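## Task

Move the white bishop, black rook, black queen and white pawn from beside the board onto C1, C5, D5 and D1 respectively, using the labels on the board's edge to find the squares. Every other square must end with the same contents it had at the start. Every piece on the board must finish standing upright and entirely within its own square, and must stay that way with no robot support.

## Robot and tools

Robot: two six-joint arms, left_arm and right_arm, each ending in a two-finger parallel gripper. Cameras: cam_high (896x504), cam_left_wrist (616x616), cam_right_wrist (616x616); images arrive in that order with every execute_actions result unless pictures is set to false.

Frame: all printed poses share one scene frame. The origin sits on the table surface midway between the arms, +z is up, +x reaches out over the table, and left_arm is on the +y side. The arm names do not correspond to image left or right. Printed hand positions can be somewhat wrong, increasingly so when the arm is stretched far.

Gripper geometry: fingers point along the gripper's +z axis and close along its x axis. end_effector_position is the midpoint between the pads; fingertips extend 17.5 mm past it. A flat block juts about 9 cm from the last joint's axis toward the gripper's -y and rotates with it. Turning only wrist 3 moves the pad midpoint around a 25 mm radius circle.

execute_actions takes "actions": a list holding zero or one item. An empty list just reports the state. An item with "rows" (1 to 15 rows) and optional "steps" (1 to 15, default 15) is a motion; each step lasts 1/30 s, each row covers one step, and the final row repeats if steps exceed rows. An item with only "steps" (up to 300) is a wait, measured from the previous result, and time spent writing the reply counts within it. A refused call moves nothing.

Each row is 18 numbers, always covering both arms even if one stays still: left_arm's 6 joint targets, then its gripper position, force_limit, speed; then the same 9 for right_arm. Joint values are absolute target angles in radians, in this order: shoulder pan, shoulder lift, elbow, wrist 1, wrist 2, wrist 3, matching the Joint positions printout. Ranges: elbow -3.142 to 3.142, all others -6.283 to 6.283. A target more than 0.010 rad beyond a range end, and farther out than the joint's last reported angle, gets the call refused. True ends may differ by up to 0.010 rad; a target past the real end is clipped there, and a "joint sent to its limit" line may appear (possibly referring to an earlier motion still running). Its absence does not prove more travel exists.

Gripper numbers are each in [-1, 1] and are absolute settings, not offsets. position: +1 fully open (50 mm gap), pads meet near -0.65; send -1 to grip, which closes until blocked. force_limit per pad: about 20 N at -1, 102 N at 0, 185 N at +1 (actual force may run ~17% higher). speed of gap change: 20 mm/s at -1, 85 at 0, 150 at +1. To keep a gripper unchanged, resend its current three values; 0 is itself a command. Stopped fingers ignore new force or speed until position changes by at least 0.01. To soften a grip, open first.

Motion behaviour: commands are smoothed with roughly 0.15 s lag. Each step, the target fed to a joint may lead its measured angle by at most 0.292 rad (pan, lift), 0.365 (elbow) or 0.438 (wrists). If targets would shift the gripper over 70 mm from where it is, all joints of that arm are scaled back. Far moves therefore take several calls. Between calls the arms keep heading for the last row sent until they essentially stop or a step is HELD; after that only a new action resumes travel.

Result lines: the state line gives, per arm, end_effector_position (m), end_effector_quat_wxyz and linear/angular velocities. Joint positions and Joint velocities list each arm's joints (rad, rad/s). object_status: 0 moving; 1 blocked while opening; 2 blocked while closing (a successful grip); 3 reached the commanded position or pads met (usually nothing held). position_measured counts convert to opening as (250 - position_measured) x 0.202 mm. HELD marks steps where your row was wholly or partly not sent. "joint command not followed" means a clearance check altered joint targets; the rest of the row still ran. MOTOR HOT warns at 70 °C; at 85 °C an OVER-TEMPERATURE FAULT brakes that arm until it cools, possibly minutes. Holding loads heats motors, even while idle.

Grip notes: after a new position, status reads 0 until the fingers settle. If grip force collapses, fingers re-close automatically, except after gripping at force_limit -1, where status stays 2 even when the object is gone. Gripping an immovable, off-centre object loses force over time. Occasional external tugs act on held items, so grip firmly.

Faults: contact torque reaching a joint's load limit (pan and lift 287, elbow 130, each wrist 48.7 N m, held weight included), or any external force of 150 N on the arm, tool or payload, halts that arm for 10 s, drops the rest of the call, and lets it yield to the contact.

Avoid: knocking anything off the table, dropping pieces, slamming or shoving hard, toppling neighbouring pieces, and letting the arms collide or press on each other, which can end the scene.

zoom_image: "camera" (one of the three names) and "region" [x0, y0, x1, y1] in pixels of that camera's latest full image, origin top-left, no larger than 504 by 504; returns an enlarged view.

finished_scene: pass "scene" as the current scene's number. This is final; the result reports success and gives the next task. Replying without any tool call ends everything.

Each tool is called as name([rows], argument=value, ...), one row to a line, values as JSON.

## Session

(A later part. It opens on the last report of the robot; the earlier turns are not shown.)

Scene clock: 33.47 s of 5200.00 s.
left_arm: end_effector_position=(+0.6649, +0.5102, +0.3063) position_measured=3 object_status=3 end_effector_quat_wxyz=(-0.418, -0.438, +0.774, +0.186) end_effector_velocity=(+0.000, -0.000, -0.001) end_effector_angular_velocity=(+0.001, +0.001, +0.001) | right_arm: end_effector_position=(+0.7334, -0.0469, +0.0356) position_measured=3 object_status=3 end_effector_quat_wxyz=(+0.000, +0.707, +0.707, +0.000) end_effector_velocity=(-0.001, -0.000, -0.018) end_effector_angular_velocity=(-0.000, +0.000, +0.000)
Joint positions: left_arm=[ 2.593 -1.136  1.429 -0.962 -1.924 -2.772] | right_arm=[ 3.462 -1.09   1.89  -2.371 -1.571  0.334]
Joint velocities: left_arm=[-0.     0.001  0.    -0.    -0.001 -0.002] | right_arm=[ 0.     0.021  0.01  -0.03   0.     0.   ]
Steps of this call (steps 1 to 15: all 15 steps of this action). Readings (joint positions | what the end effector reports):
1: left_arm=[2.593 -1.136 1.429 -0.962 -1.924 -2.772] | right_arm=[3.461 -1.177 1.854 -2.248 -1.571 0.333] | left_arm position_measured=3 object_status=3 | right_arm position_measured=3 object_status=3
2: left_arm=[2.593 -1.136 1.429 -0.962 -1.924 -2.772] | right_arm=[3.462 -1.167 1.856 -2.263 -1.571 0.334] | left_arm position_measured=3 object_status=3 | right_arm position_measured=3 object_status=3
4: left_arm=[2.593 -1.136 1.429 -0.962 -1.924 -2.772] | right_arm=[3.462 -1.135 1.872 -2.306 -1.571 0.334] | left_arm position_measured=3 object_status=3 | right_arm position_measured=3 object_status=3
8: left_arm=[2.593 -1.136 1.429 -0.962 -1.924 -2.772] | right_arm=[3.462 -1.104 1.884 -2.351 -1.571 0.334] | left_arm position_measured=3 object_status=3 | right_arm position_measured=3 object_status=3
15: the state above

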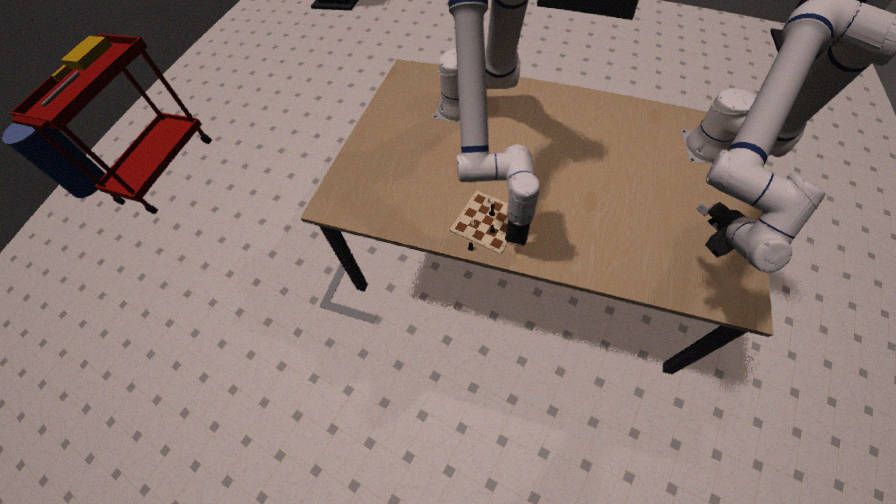

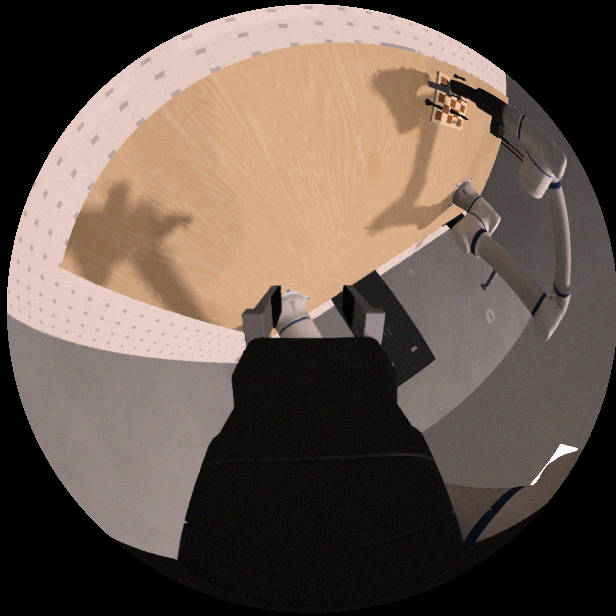

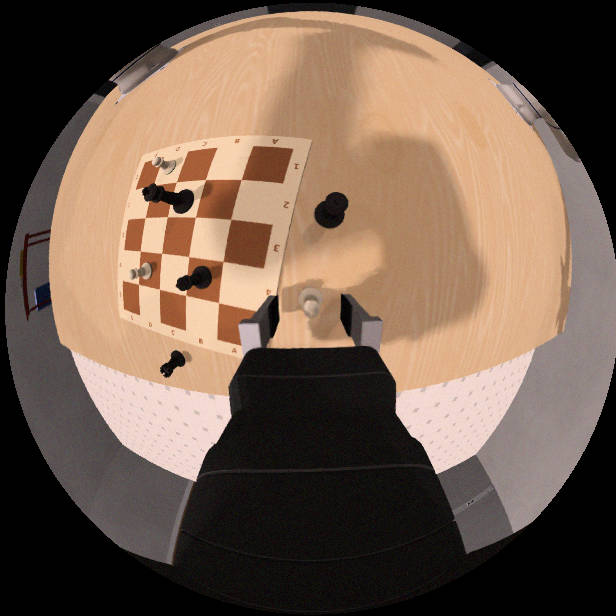

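execute_actions([
  {"rows":[[2.593,-1.136,1.429,-0.962,-1.924,-2.772,1,0,0,3.465,-1.0945,1.9013,-2.378,-1.571,0.334,-1,0.6,0]]},
], pictures=false)

execute_actions([
  {"steps":8},
], pictures=false)

execute_actions([
  {"rows":[[2.593,-1.136,1.429,-0.962,-1.924,-2.772,1,0,0,3.465,-1.195,1.856,-2.232,-1.571,0.334,-1,0.6,0]]},
], pictures=false)

execute_actions([
  {"rows":[[2.593,-1.136,1.429,-0.962,-1.924,-2.772,1,0,0,3.374,-1.448,2.199,-2.322,-1.571,0.246,-1,0.6,0]]},
], pictures=false)

execute_actions([
  {"steps":15},
], pictures=false)

execute_actions([
  {"rows":[[2.593,-1.136,1.429,-0.962,-1.924,-2.772,1,0,0,3.374,-1.322,2.2512,-2.5,-1.571,0.246,-1,0.6,0]]},
])

Scene clock: 40.13 s of 5200.00 s.
left_arm: end_effector_position=(+0.6649, +0.5102, +0.3063) position_measured=3 object_status=3 end_effector_quat_wxyz=(-0.418, -0.438, +0.774, +0.186) end_effector_velocity=(-0.001, +0.001, -0.002) end_effector_angular_velocity=(+0.002, +0.005, +0.001) | right_arm: end_effector_position=(+0.7274, -0.0466, +0.0339) position_measured=202 object_status=0 end_effector_quat_wxyz=(+0.000, +0.706, +0.708, +0.000) end_effector_velocity=(-0.002, +0.000, +0.000) end_effector_angular_velocity=(+0.001, +0.000, +0.001)
Joint positions: left_arm=[ 2.593 -1.136  1.429 -0.962 -1.924 -2.772] | right_arm=[ 3.465 -1.094  1.901 -2.378 -1.571  0.334]
Joint velocities: left_arm=[ 0.001  0.002  0.002  0.001 -0.    -0.   ] | right_arm=[ 0.001 -0.002  0.002 -0.001  0.001  0.   ]
Steps of this call (steps 1 to 15: the robot went on to your last target; steps 16 to 90: nothing new was sent; then 3.17 s passed at rest; steps 91 to 105: all 15 steps of this action). Readings (joint positions | what the end effector reports):
91: left_arm=[2.593 -1.136 1.429 -0.962 -1.924 -2.772] | right_arm=[3.462 -1.087 1.891 -2.375 -1.571 0.334] | left_arm position_measured=3 object_status=3 | right_arm position_measured=6 object_status=0
92: left_arm=[2.593 -1.136 1.429 -0.962 -1.924 -2.772] | right_arm=[3.462 -1.088 1.893 -2.376 -1.571 0.334] | left_arm position_measured=3 object_status=3 | right_arm position_measured=20 object_status=0
94: left_arm=[2.593 -1.136 1.429 -0.962 -1.924 -2.772] | right_arm=[3.464 -1.091 1.896 -2.377 -1.571 0.334] | left_arm position_measured=3 object_status=3 | right_arm position_measured=48 object_status=0
98: left_arm=[2.593 -1.136 1.429 -0.962 -1.924 -2.772] | right_arm=[3.464 -1.093 1.900 -2.377 -1.571 0.334] | left_arm position_measured=3 object_status=3 | right_arm position_measured=105 object_status=0
105: the state above

Scene clock: 40.40 s of 5200.00 s.
left_arm: end_effector_position=(+0.6649, +0.5102, +0.3063) position_measured=3 object_status=3 end_effector_quat_wxyz=(-0.418, -0.438, +0.774, +0.186) end_effector_velocity=(-0.000, -0.000, -0.001) end_effector_angular_velocity=(+0.001, +0.002, +0.000) | right_arm: end_effector_position=(+0.7273, -0.0466, +0.0340) position_measured=209 object_status=2 end_effector_quat_wxyz=(+0.000, +0.706, +0.708, +0.000) end_effector_velocity=(-0.000, -0.000, +0.000) end_effector_angular_velocity=(-0.001, -0.001, -0.000)
Joint positions: left_arm=[ 2.593 -1.136  1.429 -0.962 -1.924 -2.772] | right_arm=[ 3.465 -1.094  1.901 -2.378 -1.571  0.334]
Joint velocities: left_arm=[-0.     0.001 -0.     0.001 -0.    -0.   ] | right_arm=[ 0.    -0.001  0.001 -0.    -0.001  0.   ]
Steps of this call (steps 1 to 8: the robot went on to your last target). Readings (joint positions | what the end effector reports):
1: left_arm=[2.593 -1.136 1.429 -0.962 -1.924 -2.772] | right_arm=[3.465 -1.094 1.901 -2.378 -1.571 0.334] | left_arm position_measured=3 object_status=3 | right_arm position_measured=209 object_status=0
2: left_arm=[2.593 -1.136 1.429 -0.962 -1.924 -2.772] | right_arm=[3.465 -1.094 1.901 -2.378 -1.571 0.334] | left_arm position_measured=3 object_status=3 | right_arm position_measured=209 object_status=0
4: left_arm=[2.593 -1.136 1.429 -0.962 -1.924 -2.772] | right_arm=[3.465 -1.094 1.901 -2.378 -1.571 0.334] | left_arm position_measured=3 object_status=3 | right_arm position_measured=209 object_status=0
8: the state above

Scene clock: 40.90 s of 5200.00 s.
left_arm: end_effector_position=(+0.6649, +0.5102, +0.3063) position_measured=3 object_status=3 end_effector_quat_wxyz=(-0.418, -0.438, +0.774, +0.186) end_effector_velocity=(+0.000, -0.000, -0.001) end_effector_angular_velocity=(+0.000, +0.000, -0.000) | right_arm: end_effector_position=(+0.7268, -0.0467, +0.1181) position_measured=209 object_status=2 end_effector_quat_wxyz=(+0.000, +0.706, +0.708, -0.000) end_effector_velocity=(-0.001, -0.001, +0.022) end_effector_angular_velocity=(-0.001, +0.001, -0.000)
Joint positions: left_arm=[ 2.593 -1.136  1.429 -0.962 -1.924 -2.772] | right_arm=[ 3.465 -1.191  1.858 -2.237 -1.571  0.334]
Joint velocities: left_arm=[-0.     0.001 -0.001 -0.     0.    -0.   ] | right_arm=[-0.    -0.025 -0.012  0.038 -0.     0.   ]
Steps of this call (steps 1 to 15: all 15 steps of this action). Readings (joint positions | what the end effector reports):
1: left_arm=[2.593 -1.136 1.429 -0.962 -1.924 -2.772] | right_arm=[3.465 -1.095 1.901 -2.378 -1.571 0.334] | left_arm position_measured=3 object_status=3 | right_arm position_measured=209 object_status=2
2: left_arm=[2.593 -1.136 1.429 -0.962 -1.924 -2.772] | right_arm=[3.465 -1.104 1.898 -2.362 -1.571 0.334] | left_arm position_measured=3 object_status=3 | right_arm position_measured=209 object_status=2
4: left_arm=[2.593 -1.136 1.429 -0.962 -1.924 -2.772] | right_arm=[3.465 -1.136 1.882 -2.319 -1.571 0.334] | left_arm position_measured=3 object_status=3 | right_arm position_measured=209 object_status=2
8: left_arm=[2.593 -1.136 1.429 -0.962 -1.924 -2.772] | right_arm=[3.465 -1.174 1.866 -2.263 -1.571 0.334] | left_arm position_measured=3 object_status=3 | right_arm position_measured=209 object_status=2
15: the state above

Scene clock: 41.40 s of 5200.00 s.
left_arm: end_effector_position=(+0.6649, +0.5102, +0.3063) position_measured=3 object_status=3 end_effector_quat_wxyz=(-0.418, -0.438, +0.774, +0.186) end_effector_velocity=(+0.000, -0.001, +0.001) end_effector_angular_velocity=(-0.001, -0.002, -0.001) | right_arm: end_effector_position=(+0.6031, -0.1444, +0.1223) position_measured=209 object_status=2 end_effector_quat_wxyz=(+0.000, +0.707, +0.707, +0.000) end_effector_velocity=(-0.138, -0.091, -0.011) end_effector_angular_velocity=(+0.000, -0.001, -0.004)
Joint positions: left_arm=[ 2.593 -1.136  1.429 -0.962 -1.924 -2.772] | right_arm=[ 3.385 -1.418  2.158 -2.312 -1.571  0.257]
Joint velocities: left_arm=[-0.001 -0.    -0.001  0.    -0.    -0.   ] | right_arm=[-0.084 -0.232  0.311 -0.08   0.    -0.08 ]
Steps of this call (steps 1 to 15: all 15 steps of this action). Readings (joint positions | what the end effector reports):
1: left_arm=[2.593 -1.136 1.429 -0.962 -1.924 -2.772] | right_arm=[3.465 -1.193 1.858 -2.236 -1.571 0.334] | left_arm position_measured=3 object_status=3 | right_arm position_measured=209 object_status=2
2: left_arm=[2.593 -1.136 1.429 -0.962 -1.924 -2.772] | right_arm=[3.462 -1.202 1.870 -2.239 -1.571 0.331] | left_arm position_measured=3 object_status=3 | right_arm position_measured=209 object_status=2
4: left_arm=[2.593 -1.136 1.429 -0.962 -1.924 -2.772] | right_arm=[3.448 -1.241 1.922 -2.251 -1.571 0.318] | left_arm position_measured=3 object_status=3 | right_arm position_measured=209 object_status=2
8: left_arm=[2.593 -1.136 1.429 -0.962 -1.924 -2.772] | right_arm=[3.423 -1.311 2.016 -2.276 -1.571 0.293] | left_arm position_measured=3 object_status=3 | right_arm position_measured=209 object_status=2
15: the state above

Scene clock: 41.90 s of 5200.00 s.
left_arm: end_effector_position=(+0.6649, +0.5102, +0.3063) position_measured=3 object_status=3 end_effector_quat_wxyz=(-0.418, -0.438, +0.774, +0.186) end_effector_velocity=(-0.000, +0.000, -0.001) end_effector_angular_velocity=(+0.000, +0.001, +0.000) | right_arm: end_effector_position=(+0.5851, -0.1558, +0.1205) position_measured=209 object_status=2 end_effector_quat_wxyz=(+0.000, +0.707, +0.707, +0.000) end_effector_velocity=(-0.004, -0.002, -0.002) end_effector_angular_velocity=(-0.000, +0.002, +0.001)
Joint positions: left_arm=[ 2.593 -1.136  1.429 -0.962 -1.924 -2.772] | right_arm=[ 3.374 -1.447  2.198 -2.322 -1.571  0.246]
Joint velocities: left_arm=[ 0.001  0.001  0.     0.    -0.     0.001] | right_arm=[-0.002 -0.003  0.007 -0.002  0.    -0.002]
Steps of this call (steps 1 to 15: the robot went on to your last target). Readings (joint positions | what the end effector reports):
1: left_arm=[2.593 -1.136 1.429 -0.962 -1.924 -2.772] | right_arm=[3.382 -1.424 2.167 -2.314 -1.571 0.254] | left_arm position_measured=3 object_status=3 | right_arm position_measured=209 object_status=2
2: left_arm=[2.593 -1.136 1.429 -0.962 -1.924 -2.772] | right_arm=[3.380 -1.430 2.175 -2.316 -1.571 0.252] | left_arm position_measured=3 object_status=3 | right_arm position_measured=209 object_status=2
4: left_arm=[2.593 -1.136 1.429 -0.962 -1.924 -2.772] | right_arm=[3.378 -1.437 2.184 -2.318 -1.571 0.250] | left_arm position_measured=3 object_status=3 | right_arm position_measured=209 object_status=2
8: left_arm=[2.593 -1.136 1.429 -0.962 -1.924 -2.772] | right_arm=[3.375 -1.444 2.194 -2.321 -1.571 0.247] | left_arm position_measured=3 object_status=3 | right_arm position_measured=209 object_status=2
15: the state above

Scene clock: 42.40 s of 5200.00 s.
left_arm: end_effector_position=(+0.6649, +0.5102, +0.3063) position_measured=3 object_status=3 end_effector_quat_wxyz=(-0.418, -0.438, +0.774, +0.186) end_effector_velocity=(+0.000, +0.000, -0.001) end_effector_angular_velocity=(-0.001, +0.001, -0.001) | right_arm: end_effector_position=(+0.5854, -0.1559, +0.0411) position_measured=209 object_status=2 end_effector_quat_wxyz=(+0.000, +0.707, +0.707, -0.000) end_effector_velocity=(-0.002, -0.000, -0.021) end_effector_angular_velocity=(+0.001, -0.001, +0.000)
Joint positions: left_arm=[ 2.593 -1.136  1.429 -0.962 -1.924 -2.772] | right_arm=[ 3.374 -1.326  2.249 -2.494 -1.571  0.246]
Joint velocities: left_arm=[ 0.     0.001 -0.    -0.     0.     0.001] | right_arm=[ 0.     0.032  0.014 -0.047  0.    -0.   ]
Steps of this call (steps 1 to 15: all 15 steps of this action). Readings (joint positions | what the end effector reports):
1: left_arm=[2.593 -1.136 1.429 -0.962 -1.924 -2.772] | right_arm=[3.374 -1.447 2.198 -2.322 -1.571 0.246] | left_arm position_measured=3 object_status=3 | right_arm position_measured=209 object_status=2
2: left_arm=[2.593 -1.136 1.429 -0.962 -1.924 -2.772] | right_arm=[3.374 -1.438 2.202 -2.338 -1.571 0.246] | left_arm position_measured=3 object_status=3 | right_arm position_measured=209 object_status=2
4: left_arm=[2.593 -1.136 1.429 -0.962 -1.924 -2.772] | right_arm=[3.374 -1.397 2.221 -2.394 -1.571 0.246] | left_arm position_measured=3 object_status=3 | right_arm position_measured=209 object_status=2
8: left_arm=[2.593 -1.136 1.429 -0.962 -1.924 -2.772] | right_arm=[3.374 -1.349 2.240 -2.462 -1.571 0.246] | left_arm position_measured=3 object_status=3 | right_arm position_measured=209 object_status=2
15: the state above

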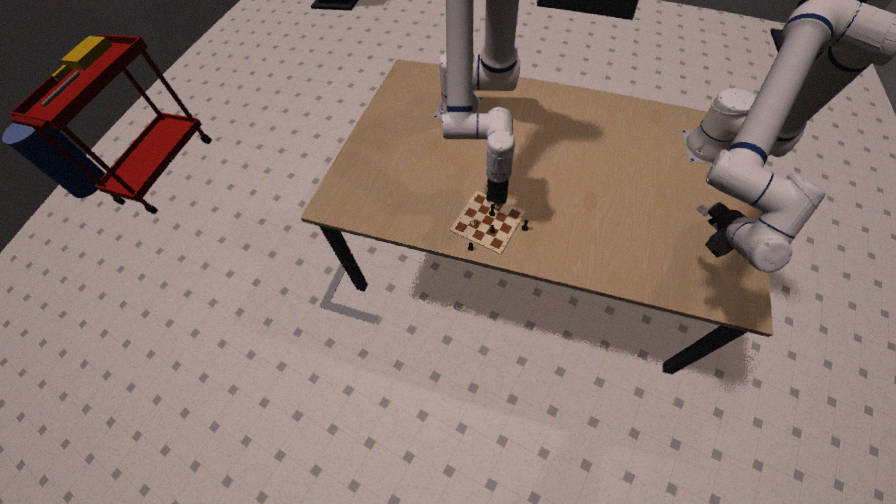

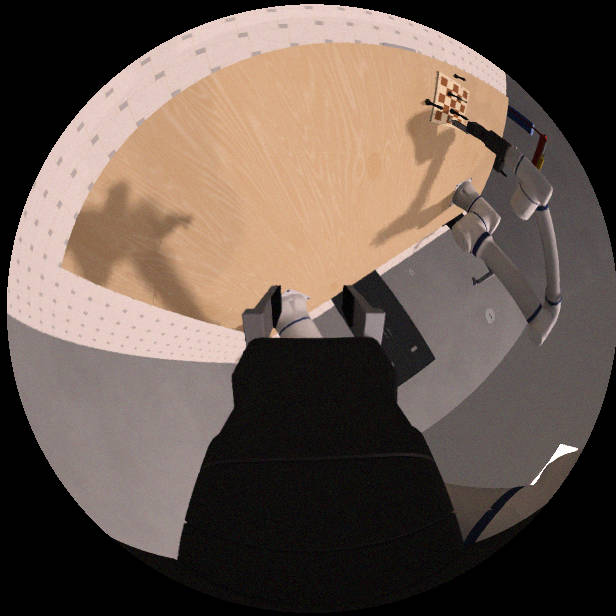

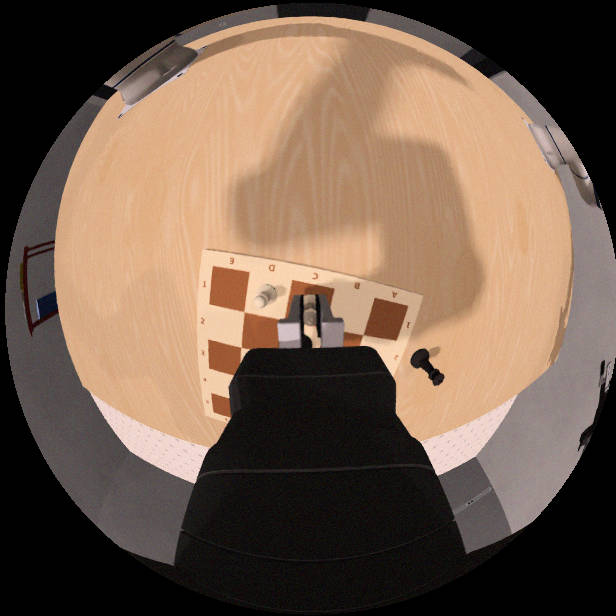

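execute_actions([
  {"rows":[[2.593,-1.136,1.429,-0.962,-1.924,-2.772,1,0,0,3.374,-1.322,2.2512,-2.5,-1.571,0.246,0.1,0.6,0]],"steps":8},
], pictures=false)

execute_actions([
  {"rows":[[2.593,-1.136,1.429,-0.962,-1.924,-2.772,1,0,0,3.374,-1.448,2.199,-2.322,-1.571,0.246,0.1,0.6,0]]},
], pictures=false)

execute_actions([
  {"rows":[[2.593,-1.136,1.429,-0.962,-1.924,-2.772,1,0,0,3.25,-1.192,1.876,-2.255,-1.571,0.122,1,0.6,0]]},
], pictures=false)

execute_actions([
  {"steps":15},
], pictures=false)

execute_actions([
  {"rows":[[2.593,-1.136,1.429,-0.962,-1.924,-2.772,1,0,0,3.25,-1.1024,1.9164,-2.385,-1.571,0.122,1,0.6,0]]},
])

Scene clock: 48.87 s of 5200.00 s.
left_arm: end_effector_position=(+0.6649, +0.5102, +0.3063) position_measured=3 object_status=3 end_effector_quat_wxyz=(-0.418, -0.438, +0.774, +0.186) end_effector_velocity=(+0.000, +0.000, +0.001) end_effector_angular_velocity=(-0.000, -0.001, +0.000) | right_arm: end_effector_position=(+0.5847, -0.1561, +0.0379) position_measured=138 object_status=0 end_effector_quat_wxyz=(-0.000, +0.707, +0.707, -0.000) end_effector_velocity=(+0.002, +0.001, +0.001) end_effector_angular_velocity=(+0.001, -0.002, +0.000)
Joint positions: left_arm=[ 2.593 -1.136  1.429 -0.962 -1.924 -2.772] | right_arm=[ 3.374 -1.322  2.252 -2.5   -1.571  0.246]
Joint velocities: left_arm=[ 0.    -0.001 -0.001 -0.     0.     0.   ] | right_arm=[ 0.     0.001 -0.003 -0.     0.001 -0.   ]
Steps of this call (steps 1 to 15: the robot went on to your last target; steps 16 to 90: nothing new was sent; then 3.20 s passed at rest; steps 91 to 98: all 8 steps of this action). Readings (joint positions | what the end effector reports):
91: left_arm=[2.593 -1.136 1.429 -0.962 -1.924 -2.772] | right_arm=[3.374 -1.322 2.251 -2.500 -1.571 0.246] | left_arm position_measured=3 object_status=3 | right_arm position_measured=206 object_status=0
92: left_arm=[2.593 -1.136 1.429 -0.962 -1.924 -2.772] | right_arm=[3.374 -1.322 2.251 -2.500 -1.571 0.246] | left_arm position_measured=3 object_status=3 | right_arm position_measured=192 object_status=0
94: left_arm=[2.593 -1.136 1.429 -0.962 -1.924 -2.772] | right_arm=[3.374 -1.322 2.252 -2.500 -1.571 0.246] | left_arm position_measured=3 object_status=3 | right_arm position_measured=164 object_status=0
98: the state above

Scene clock: 49.37 s of 5200.00 s.
left_arm: end_effector_position=(+0.6649, +0.5102, +0.3063) position_measured=3 object_status=3 end_effector_quat_wxyz=(-0.418, -0.438, +0.774, +0.186) end_effector_velocity=(-0.000, +0.000, -0.000) end_effector_angular_velocity=(+0.000, +0.000, +0.001) | right_arm: end_effector_position=(+0.5849, -0.1560, +0.1175) position_measured=138 object_status=3 end_effector_quat_wxyz=(+0.000, +0.707, +0.707, -0.000) end_effector_velocity=(-0.001, -0.000, +0.023) end_effector_angular_velocity=(+0.000, -0.002, -0.000)
Joint positions: left_arm=[ 2.593 -1.136  1.429 -0.962 -1.924 -2.772] | right_arm=[ 3.374 -1.444  2.201 -2.328 -1.571  0.246]
Joint velocities: left_arm=[ 0.    -0.001  0.001 -0.    -0.    -0.   ] | right_arm=[ 0.    -0.034 -0.015  0.047 -0.     0.   ]
Steps of this call (steps 1 to 15: all 15 steps of this action). Readings (joint positions | what the end effector reports):
1: left_arm=[2.593 -1.136 1.429 -0.962 -1.924 -2.772] | right_arm=[3.374 -1.322 2.251 -2.500 -1.571 0.246] | left_arm position_measured=3 object_status=3 | right_arm position_measured=138 object_status=0
2: left_arm=[2.593 -1.136 1.429 -0.962 -1.924 -2.772] | right_arm=[3.374 -1.332 2.248 -2.484 -1.571 0.246] | left_arm position_measured=3 object_status=3 | right_arm position_measured=138 object_status=0
4: left_arm=[2.593 -1.136 1.429 -0.962 -1.924 -2.772] | right_arm=[3.374 -1.373 2.229 -2.428 -1.571 0.246] | left_arm position_measured=3 object_status=3 | right_arm position_measured=138 object_status=0
8: left_arm=[2.593 -1.136 1.429 -0.962 -1.924 -2.772] | right_arm=[3.374 -1.421 2.210 -2.360 -1.571 0.246] | left_arm position_measured=3 object_status=3 | right_arm position_measured=138 object_status=3
15: the state above

Scene clock: 49.87 s of 5200.00 s.
left_arm: end_effector_position=(+0.6649, +0.5102, +0.3063) position_measured=3 object_status=3 end_effector_quat_wxyz=(-0.418, -0.438, +0.774, +0.186) end_effector_velocity=(+0.001, +0.001, +0.000) end_effector_angular_velocity=(+0.001, -0.001, +0.002) | right_arm: end_effector_position=(+0.7538, -0.1907, +0.1149) position_measured=3 object_status=0 end_effector_quat_wxyz=(+0.000, +0.707, +0.707, +0.000) end_effector_velocity=(+0.336, -0.104, -0.030) end_effector_angular_velocity=(-0.000, -0.000, -0.002)
Joint positions: left_arm=[ 2.593 -1.136  1.429 -0.962 -1.924 -2.772] | right_arm=[ 3.276 -1.244  1.943 -2.27  -1.571  0.148]
Joint velocities: left_arm=[ 0.002 -0.    -0.    -0.001  0.    -0.001] | right_arm=[-0.202  0.409 -0.525  0.116 -0.    -0.2  ]
Steps of this call (steps 1 to 15: all 15 steps of this action). Readings (joint positions | what the end effector reports):
1: left_arm=[2.593 -1.136 1.429 -0.962 -1.924 -2.772] | right_arm=[3.374 -1.444 2.200 -2.327 -1.571 0.246] | left_arm position_measured=3 object_status=3 | right_arm position_measured=134 object_status=0
2: left_arm=[2.593 -1.136 1.429 -0.962 -1.924 -2.772] | right_arm=[3.370 -1.435 2.188 -2.323 -1.571 0.241] | left_arm position_measured=3 object_status=3 | right_arm position_measured=120 object_status=0
4: left_arm=[2.593 -1.136 1.429 -0.962 -1.924 -2.772] | right_arm=[3.354 -1.404 2.147 -2.315 -1.571 0.226] | left_arm position_measured=3 object_status=3 | right_arm position_measured=92 object_status=0
8: left_arm=[2.593 -1.136 1.429 -0.962 -1.924 -2.772] | right_arm=[3.325 -1.346 2.073 -2.298 -1.571 0.197] | left_arm position_measured=3 object_status=3 | right_arm position_measured=36 object_status=0
15: the state above

Scene clock: 50.37 s of 5200.00 s.
left_arm: end_effector_position=(+0.6649, +0.5102, +0.3063) position_measured=3 object_status=3 end_effector_quat_wxyz=(-0.418, -0.438, +0.774, +0.186) end_effector_velocity=(+0.000, -0.001, +0.000) end_effector_angular_velocity=(-0.002, -0.001, -0.002) | right_arm: end_effector_position=(+0.7953, -0.2045, +0.1104) position_measured=3 object_status=3 end_effector_quat_wxyz=(+0.000, +0.707, +0.707, +0.000) end_effector_velocity=(+0.007, -0.002, -0.000) end_effector_angular_velocity=(+0.001, -0.001, +0.001)
Joint positions: left_arm=[ 2.593 -1.136  1.429 -0.962 -1.924 -2.772] | right_arm=[ 3.251 -1.193  1.877 -2.255 -1.571  0.123]
Joint velocities: left_arm=[-0.001  0.    -0.001  0.    -0.     0.002] | right_arm=[-0.004  0.008 -0.011  0.002  0.001 -0.005]
Steps of this call (steps 1 to 15: the robot went on to your last target). Readings (joint positions | what the end effector reports):
1: left_arm=[2.593 -1.136 1.429 -0.962 -1.924 -2.772] | right_arm=[3.270 -1.232 1.927 -2.266 -1.571 0.142] | left_arm position_measured=3 object_status=3 | right_arm position_measured=3 object_status=0
2: left_arm=[2.593 -1.136 1.429 -0.962 -1.924 -2.772] | right_arm=[3.265 -1.223 1.916 -2.264 -1.571 0.137] | left_arm position_measured=3 object_status=3 | right_arm position_measured=3 object_status=3
4: left_arm=[2.593 -1.136 1.429 -0.962 -1.924 -2.772] | right_arm=[3.259 -1.210 1.900 -2.260 -1.571 0.131] | left_arm position_measured=3 object_status=3 | right_arm position_measured=3 object_status=3
8: left_arm=[2.593 -1.136 1.429 -0.962 -1.924 -2.772] | right_arm=[3.253 -1.199 1.884 -2.257 -1.571 0.125] | left_arm position_measured=3 object_status=3 | right_arm position_measured=3 object_status=3
15: the state above

Scene clock: 50.87 s of 5200.00 s.
left_arm: end_effector_position=(+0.6649, +0.5102, +0.3063) position_measured=3 object_status=3 end_effector_quat_wxyz=(-0.418, -0.438, +0.774, +0.186) end_effector_velocity=(+0.000, -0.001, +0.001) end_effector_angular_velocity=(-0.001, -0.002, -0.001) | right_arm: end_effector_position=(+0.7960, -0.2049, +0.0358) position_measured=3 object_status=3 end_effector_quat_wxyz=(+0.000, +0.707, +0.707, +0.000) end_effector_velocity=(-0.001, -0.000, -0.018) end_effector_angular_velocity=(+0.000, +0.001, +0.000)
Joint positions: left_arm=[ 2.593 -1.136  1.429 -0.962 -1.924 -2.772] | right_arm=[ 3.25  -1.105  1.915 -2.381 -1.571  0.122]
Joint velocities: left_arm=[-0.002 -0.001 -0.001  0.    -0.    -0.   ] | right_arm=[-0.     0.022  0.009 -0.031  0.    -0.   ]
Steps of this call (steps 1 to 15: all 15 steps of this action). Readings (joint positions | what the end effector reports):
1: left_arm=[2.593 -1.136 1.429 -0.962 -1.924 -2.772] | right_arm=[3.250 -1.192 1.877 -2.255 -1.571 0.122] | left_arm position_measured=3 object_status=3 | right_arm position_measured=3 object_status=3
2: left_arm=[2.593 -1.136 1.429 -0.962 -1.924 -2.772] | right_arm=[3.250 -1.183 1.880 -2.271 -1.571 0.122] | left_arm position_measured=3 object_status=3 | right_arm position_measured=3 object_status=3
4: left_arm=[2.593 -1.136 1.429 -0.962 -1.924 -2.772] | right_arm=[3.250 -1.150 1.896 -2.314 -1.571 0.122] | left_arm position_measured=3 object_status=3 | right_arm position_measured=3 object_status=3
8: left_arm=[2.593 -1.136 1.429 -0.962 -1.924 -2.772] | right_arm=[3.250 -1.119 1.909 -2.360 -1.571 0.122] | left_arm position_measured=3 object_status=3 | right_arm position_measured=3 object_status=3
15: the state above

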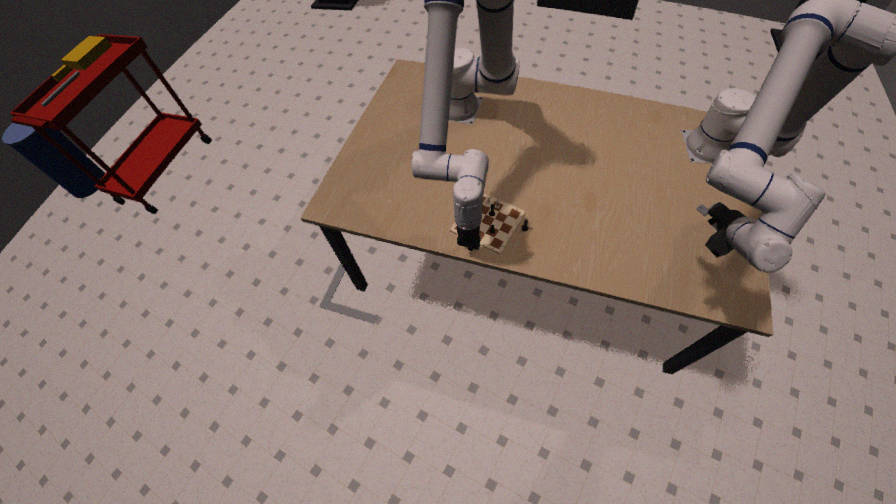

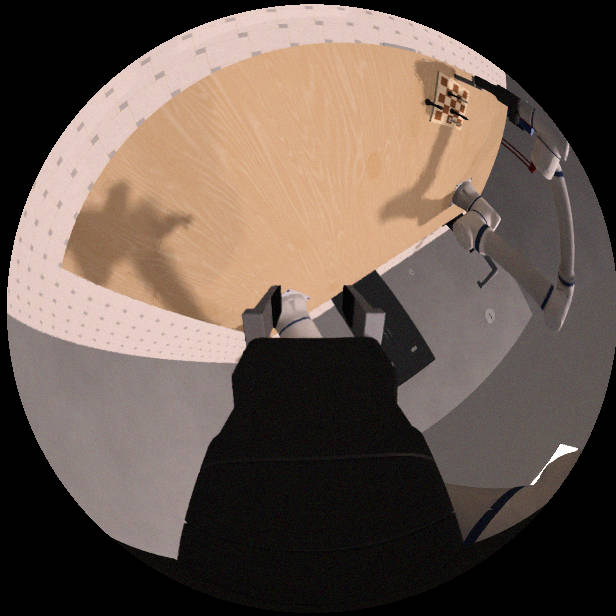

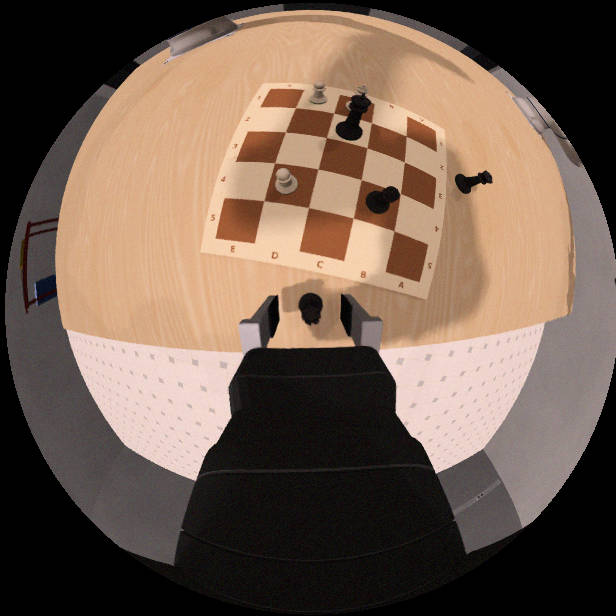

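execute_actions([
  {"rows":[[2.593,-1.136,1.429,-0.962,-1.924,-2.772,1,0,0,3.25,-1.1024,1.9164,-2.385,-1.571,0.122,-1,0.6,0]]},
], pictures=false)

execute_actions([
  {"steps":8},
], pictures=false)

execute_actions([
  {"rows":[[2.593,-1.136,1.429,-0.962,-1.924,-2.772,1,0,0,3.279,-1.248,1.983,-2.306,-1.571,0.151,-1,0.6,0]]},
], pictures=false)

execute_actions([
  {"rows":[[2.593,-1.136,1.429,-0.962,-1.924,-2.772,1,0,0,3.279,-1.169,2.0149,-2.417,-1.571,0.151,-1,0.6,0]]},
])

Scene clock: 56.57 s of 5200.00 s.
left_arm: end_effector_position=(+0.6649, +0.5102, +0.3063) position_measured=3 object_status=3 end_effector_quat_wxyz=(-0.418, -0.438, +0.774, +0.186) end_effector_velocity=(+0.000, -0.001, +0.001) end_effector_angular_velocity=(-0.001, -0.002, -0.000) | right_arm: end_effector_position=(+0.7958, -0.2049, +0.0333) position_measured=193 object_status=0 end_effector_quat_wxyz=(+0.000, +0.707, +0.707, +0.000) end_effector_velocity=(+0.000, +0.000, +0.001) end_effector_angular_velocity=(+0.000, -0.002, +0.000)
Joint positions: left_arm=[ 2.593 -1.136  1.429 -0.962 -1.924 -2.772] | right_arm=[ 3.25  -1.102  1.916 -2.385 -1.571  0.122]
Joint velocities: left_arm=[-0.    -0.001 -0.001 -0.    -0.     0.   ] | right_arm=[ 0.    -0.002 -0.     0.    -0.    -0.   ]
Steps of this call (steps 1 to 15: the robot went on to your last target; steps 16 to 90: nothing new was sent; then 2.20 s passed at rest; steps 91 to 105: all 15 steps of this action). Readings (joint positions | what the end effector reports):
91: left_arm=[2.593 -1.136 1.429 -0.962 -1.924 -2.772] | right_arm=[3.250 -1.102 1.916 -2.385 -1.571 0.122] | left_arm position_measured=3 object_status=3 | right_arm position_measured=6 object_status=0
92: left_arm=[2.593 -1.136 1.429 -0.962 -1.924 -2.772] | right_arm=[3.250 -1.102 1.916 -2.385 -1.571 0.122] | left_arm position_measured=3 object_status=3 | right_arm position_measured=20 object_status=0
94: left_arm=[2.593 -1.136 1.429 -0.962 -1.924 -2.772] | right_arm=[3.250 -1.102 1.916 -2.385 -1.571 0.122] | left_arm position_measured=3 object_status=3 | right_arm position_measured=48 object_status=0
98: left_arm=[2.593 -1.136 1.429 -0.962 -1.924 -2.772] | right_arm=[3.250 -1.102 1.916 -2.385 -1.571 0.122] | left_arm position_measured=3 object_status=3 | right_arm position_measured=105 object_status=0
105: the state above

Scene clock: 56.83 s of 5200.00 s.
left_arm: end_effector_position=(+0.6649, +0.5102, +0.3063) position_measured=3 object_status=3 end_effector_quat_wxyz=(-0.418, -0.438, +0.774, +0.186) end_effector_velocity=(+0.000, -0.000, -0.002) end_effector_angular_velocity=(+0.001, +0.002, +0.000) | right_arm: end_effector_position=(+0.7958, -0.2049, +0.0333) position_measured=193 object_status=2 end_effector_quat_wxyz=(+0.000, +0.707, +0.707, +0.000) end_effector_velocity=(+0.000, +0.000, +0.000) end_effector_angular_velocity=(+0.000, -0.000, +0.000)
Joint positions: left_arm=[ 2.593 -1.136  1.429 -0.962 -1.924 -2.772] | right_arm=[ 3.25  -1.102  1.916 -2.385 -1.571  0.122]
Joint velocities: left_arm=[-0.     0.002  0.    -0.001 -0.    -0.001] | right_arm=[ 0.     0.    -0.001  0.     0.    -0.   ]
Steps of this call (steps 1 to 8: the robot went on to your last target). Readings (joint positions | what the end effector reports):
1: left_arm=[2.593 -1.136 1.429 -0.962 -1.924 -2.772] | right_arm=[3.250 -1.102 1.916 -2.385 -1.571 0.122] | left_arm position_measured=3 object_status=3 | right_arm position_measured=193 object_status=0
2: left_arm=[2.593 -1.136 1.429 -0.962 -1.924 -2.772] | right_arm=[3.250 -1.102 1.916 -2.385 -1.571 0.122] | left_arm position_measured=3 object_status=3 | right_arm position_measured=193 object_status=0
4: left_arm=[2.593 -1.136 1.429 -0.962 -1.924 -2.772] | right_arm=[3.250 -1.102 1.916 -2.385 -1.571 0.122] | left_arm position_measured=3 object_status=3 | right_arm position_measured=193 object_status=0
8: the state above

Scene clock: 57.33 s of 5200.00 s.
left_arm: end_effector_position=(+0.6649, +0.5102, +0.3063) position_measured=3 object_status=3 end_effector_quat_wxyz=(-0.418, -0.438, +0.774, +0.186) end_effector_velocity=(+0.000, -0.001, +0.000) end_effector_angular_velocity=(-0.000, +0.000, -0.001) | right_arm: end_effector_position=(+0.7395, -0.1911, +0.0977) position_measured=193 object_status=2 end_effector_quat_wxyz=(+0.000, +0.707, +0.707, +0.000) end_effector_velocity=(-0.018, +0.003, +0.018) end_effector_angular_velocity=(-0.001, -0.001, -0.000)
Joint positions: left_arm=[ 2.593 -1.136  1.429 -0.962 -1.924 -2.772] | right_arm=[ 3.278 -1.242  1.981 -2.309 -1.571  0.15 ]
Joint velocities: left_arm=[-0.001  0.001 -0.001  0.001 -0.     0.   ] | right_arm=[ 0.008 -0.042  0.019  0.023 -0.001  0.009]
Steps of this call (steps 1 to 15: all 15 steps of this action). Readings (joint positions | what the end effector reports):
1: left_arm=[2.593 -1.136 1.429 -0.962 -1.924 -2.772] | right_arm=[3.250 -1.103 1.917 -2.385 -1.571 0.122] | left_arm position_measured=3 object_status=3 | right_arm position_measured=193 object_status=2
2: left_arm=[2.593 -1.136 1.429 -0.962 -1.924 -2.772] | right_arm=[3.252 -1.112 1.922 -2.379 -1.571 0.124] | left_arm position_measured=3 object_status=3 | right_arm position_measured=193 object_status=2
4: left_arm=[2.593 -1.136 1.429 -0.962 -1.924 -2.772] | right_arm=[3.261 -1.156 1.940 -2.357 -1.571 0.132] | left_arm position_measured=3 object_status=3 | right_arm position_measured=193 object_status=2
8: left_arm=[2.593 -1.136 1.429 -0.962 -1.924 -2.772] | right_arm=[3.272 -1.215 1.968 -2.324 -1.571 0.144] | left_arm position_measured=3 object_status=3 | right_arm position_measured=193 object_status=2
15: the state above

Scene clock: 57.83 s of 5200.00 s.
left_arm: end_effector_position=(+0.6649, +0.5102, +0.3063) position_measured=3 object_status=3 end_effector_quat_wxyz=(-0.418, -0.438, +0.774, +0.186) end_effector_velocity=(-0.000, -0.001, +0.000) end_effector_angular_velocity=(-0.000, -0.001, -0.001) | right_arm: end_effector_position=(+0.7378, -0.1906, +0.0401) position_measured=193 object_status=2 end_effector_quat_wxyz=(+0.000, +0.707, +0.707, +0.000) end_effector_velocity=(-0.001, -0.000, -0.013) end_effector_angular_velocity=(-0.001, +0.000, -0.001)
Joint positions: left_arm=[ 2.593 -1.136  1.429 -0.962 -1.924 -2.772] | right_arm=[ 3.279 -1.171  2.014 -2.414 -1.571  0.151]
Joint velocities: left_arm=[-0.001 -0.    -0.    -0.    -0.     0.   ] | right_arm=[ 0.     0.017  0.007 -0.024 -0.001  0.001]
Steps of this call (steps 1 to 15: all 15 steps of this action). Readings (joint positions | what the end effector reports):
1: left_arm=[2.593 -1.136 1.429 -0.962 -1.924 -2.772] | right_arm=[3.278 -1.243 1.981 -2.309 -1.571 0.150] | left_arm position_measured=3 object_status=3 | right_arm position_measured=193 object_status=2
2: left_arm=[2.593 -1.136 1.429 -0.962 -1.924 -2.772] | right_arm=[3.278 -1.235 1.985 -2.323 -1.571 0.150] | left_arm position_measured=3 object_status=3 | right_arm position_measured=193 object_status=2
4: left_arm=[2.593 -1.136 1.429 -0.962 -1.924 -2.772] | right_arm=[3.279 -1.207 1.999 -2.361 -1.571 0.151] | left_arm position_measured=3 object_status=3 | right_arm position_measured=193 object_status=2
8: left_arm=[2.593 -1.136 1.429 -0.962 -1.924 -2.772] | right_arm=[3.279 -1.182 2.009 -2.397 -1.571 0.151] | left_arm position_measured=3 object_status=3 | right_arm position_measured=193 object_status=2
15: the state above

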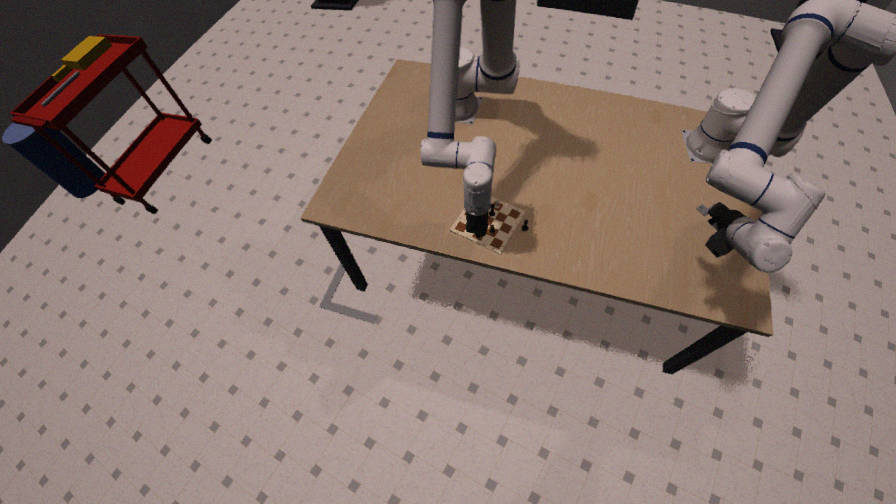

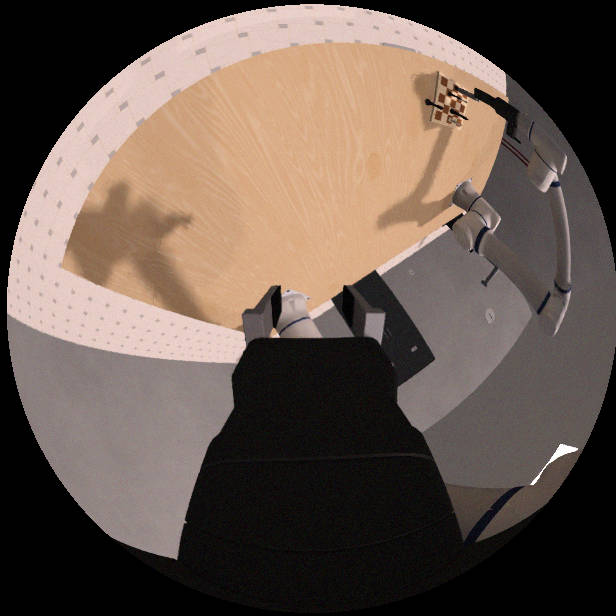

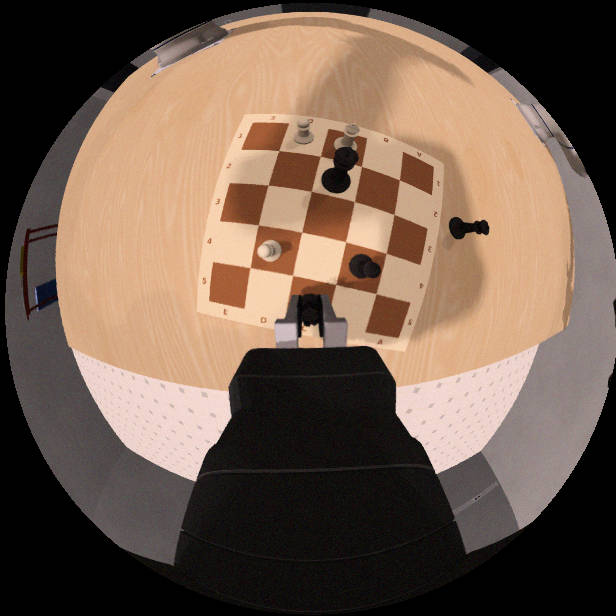

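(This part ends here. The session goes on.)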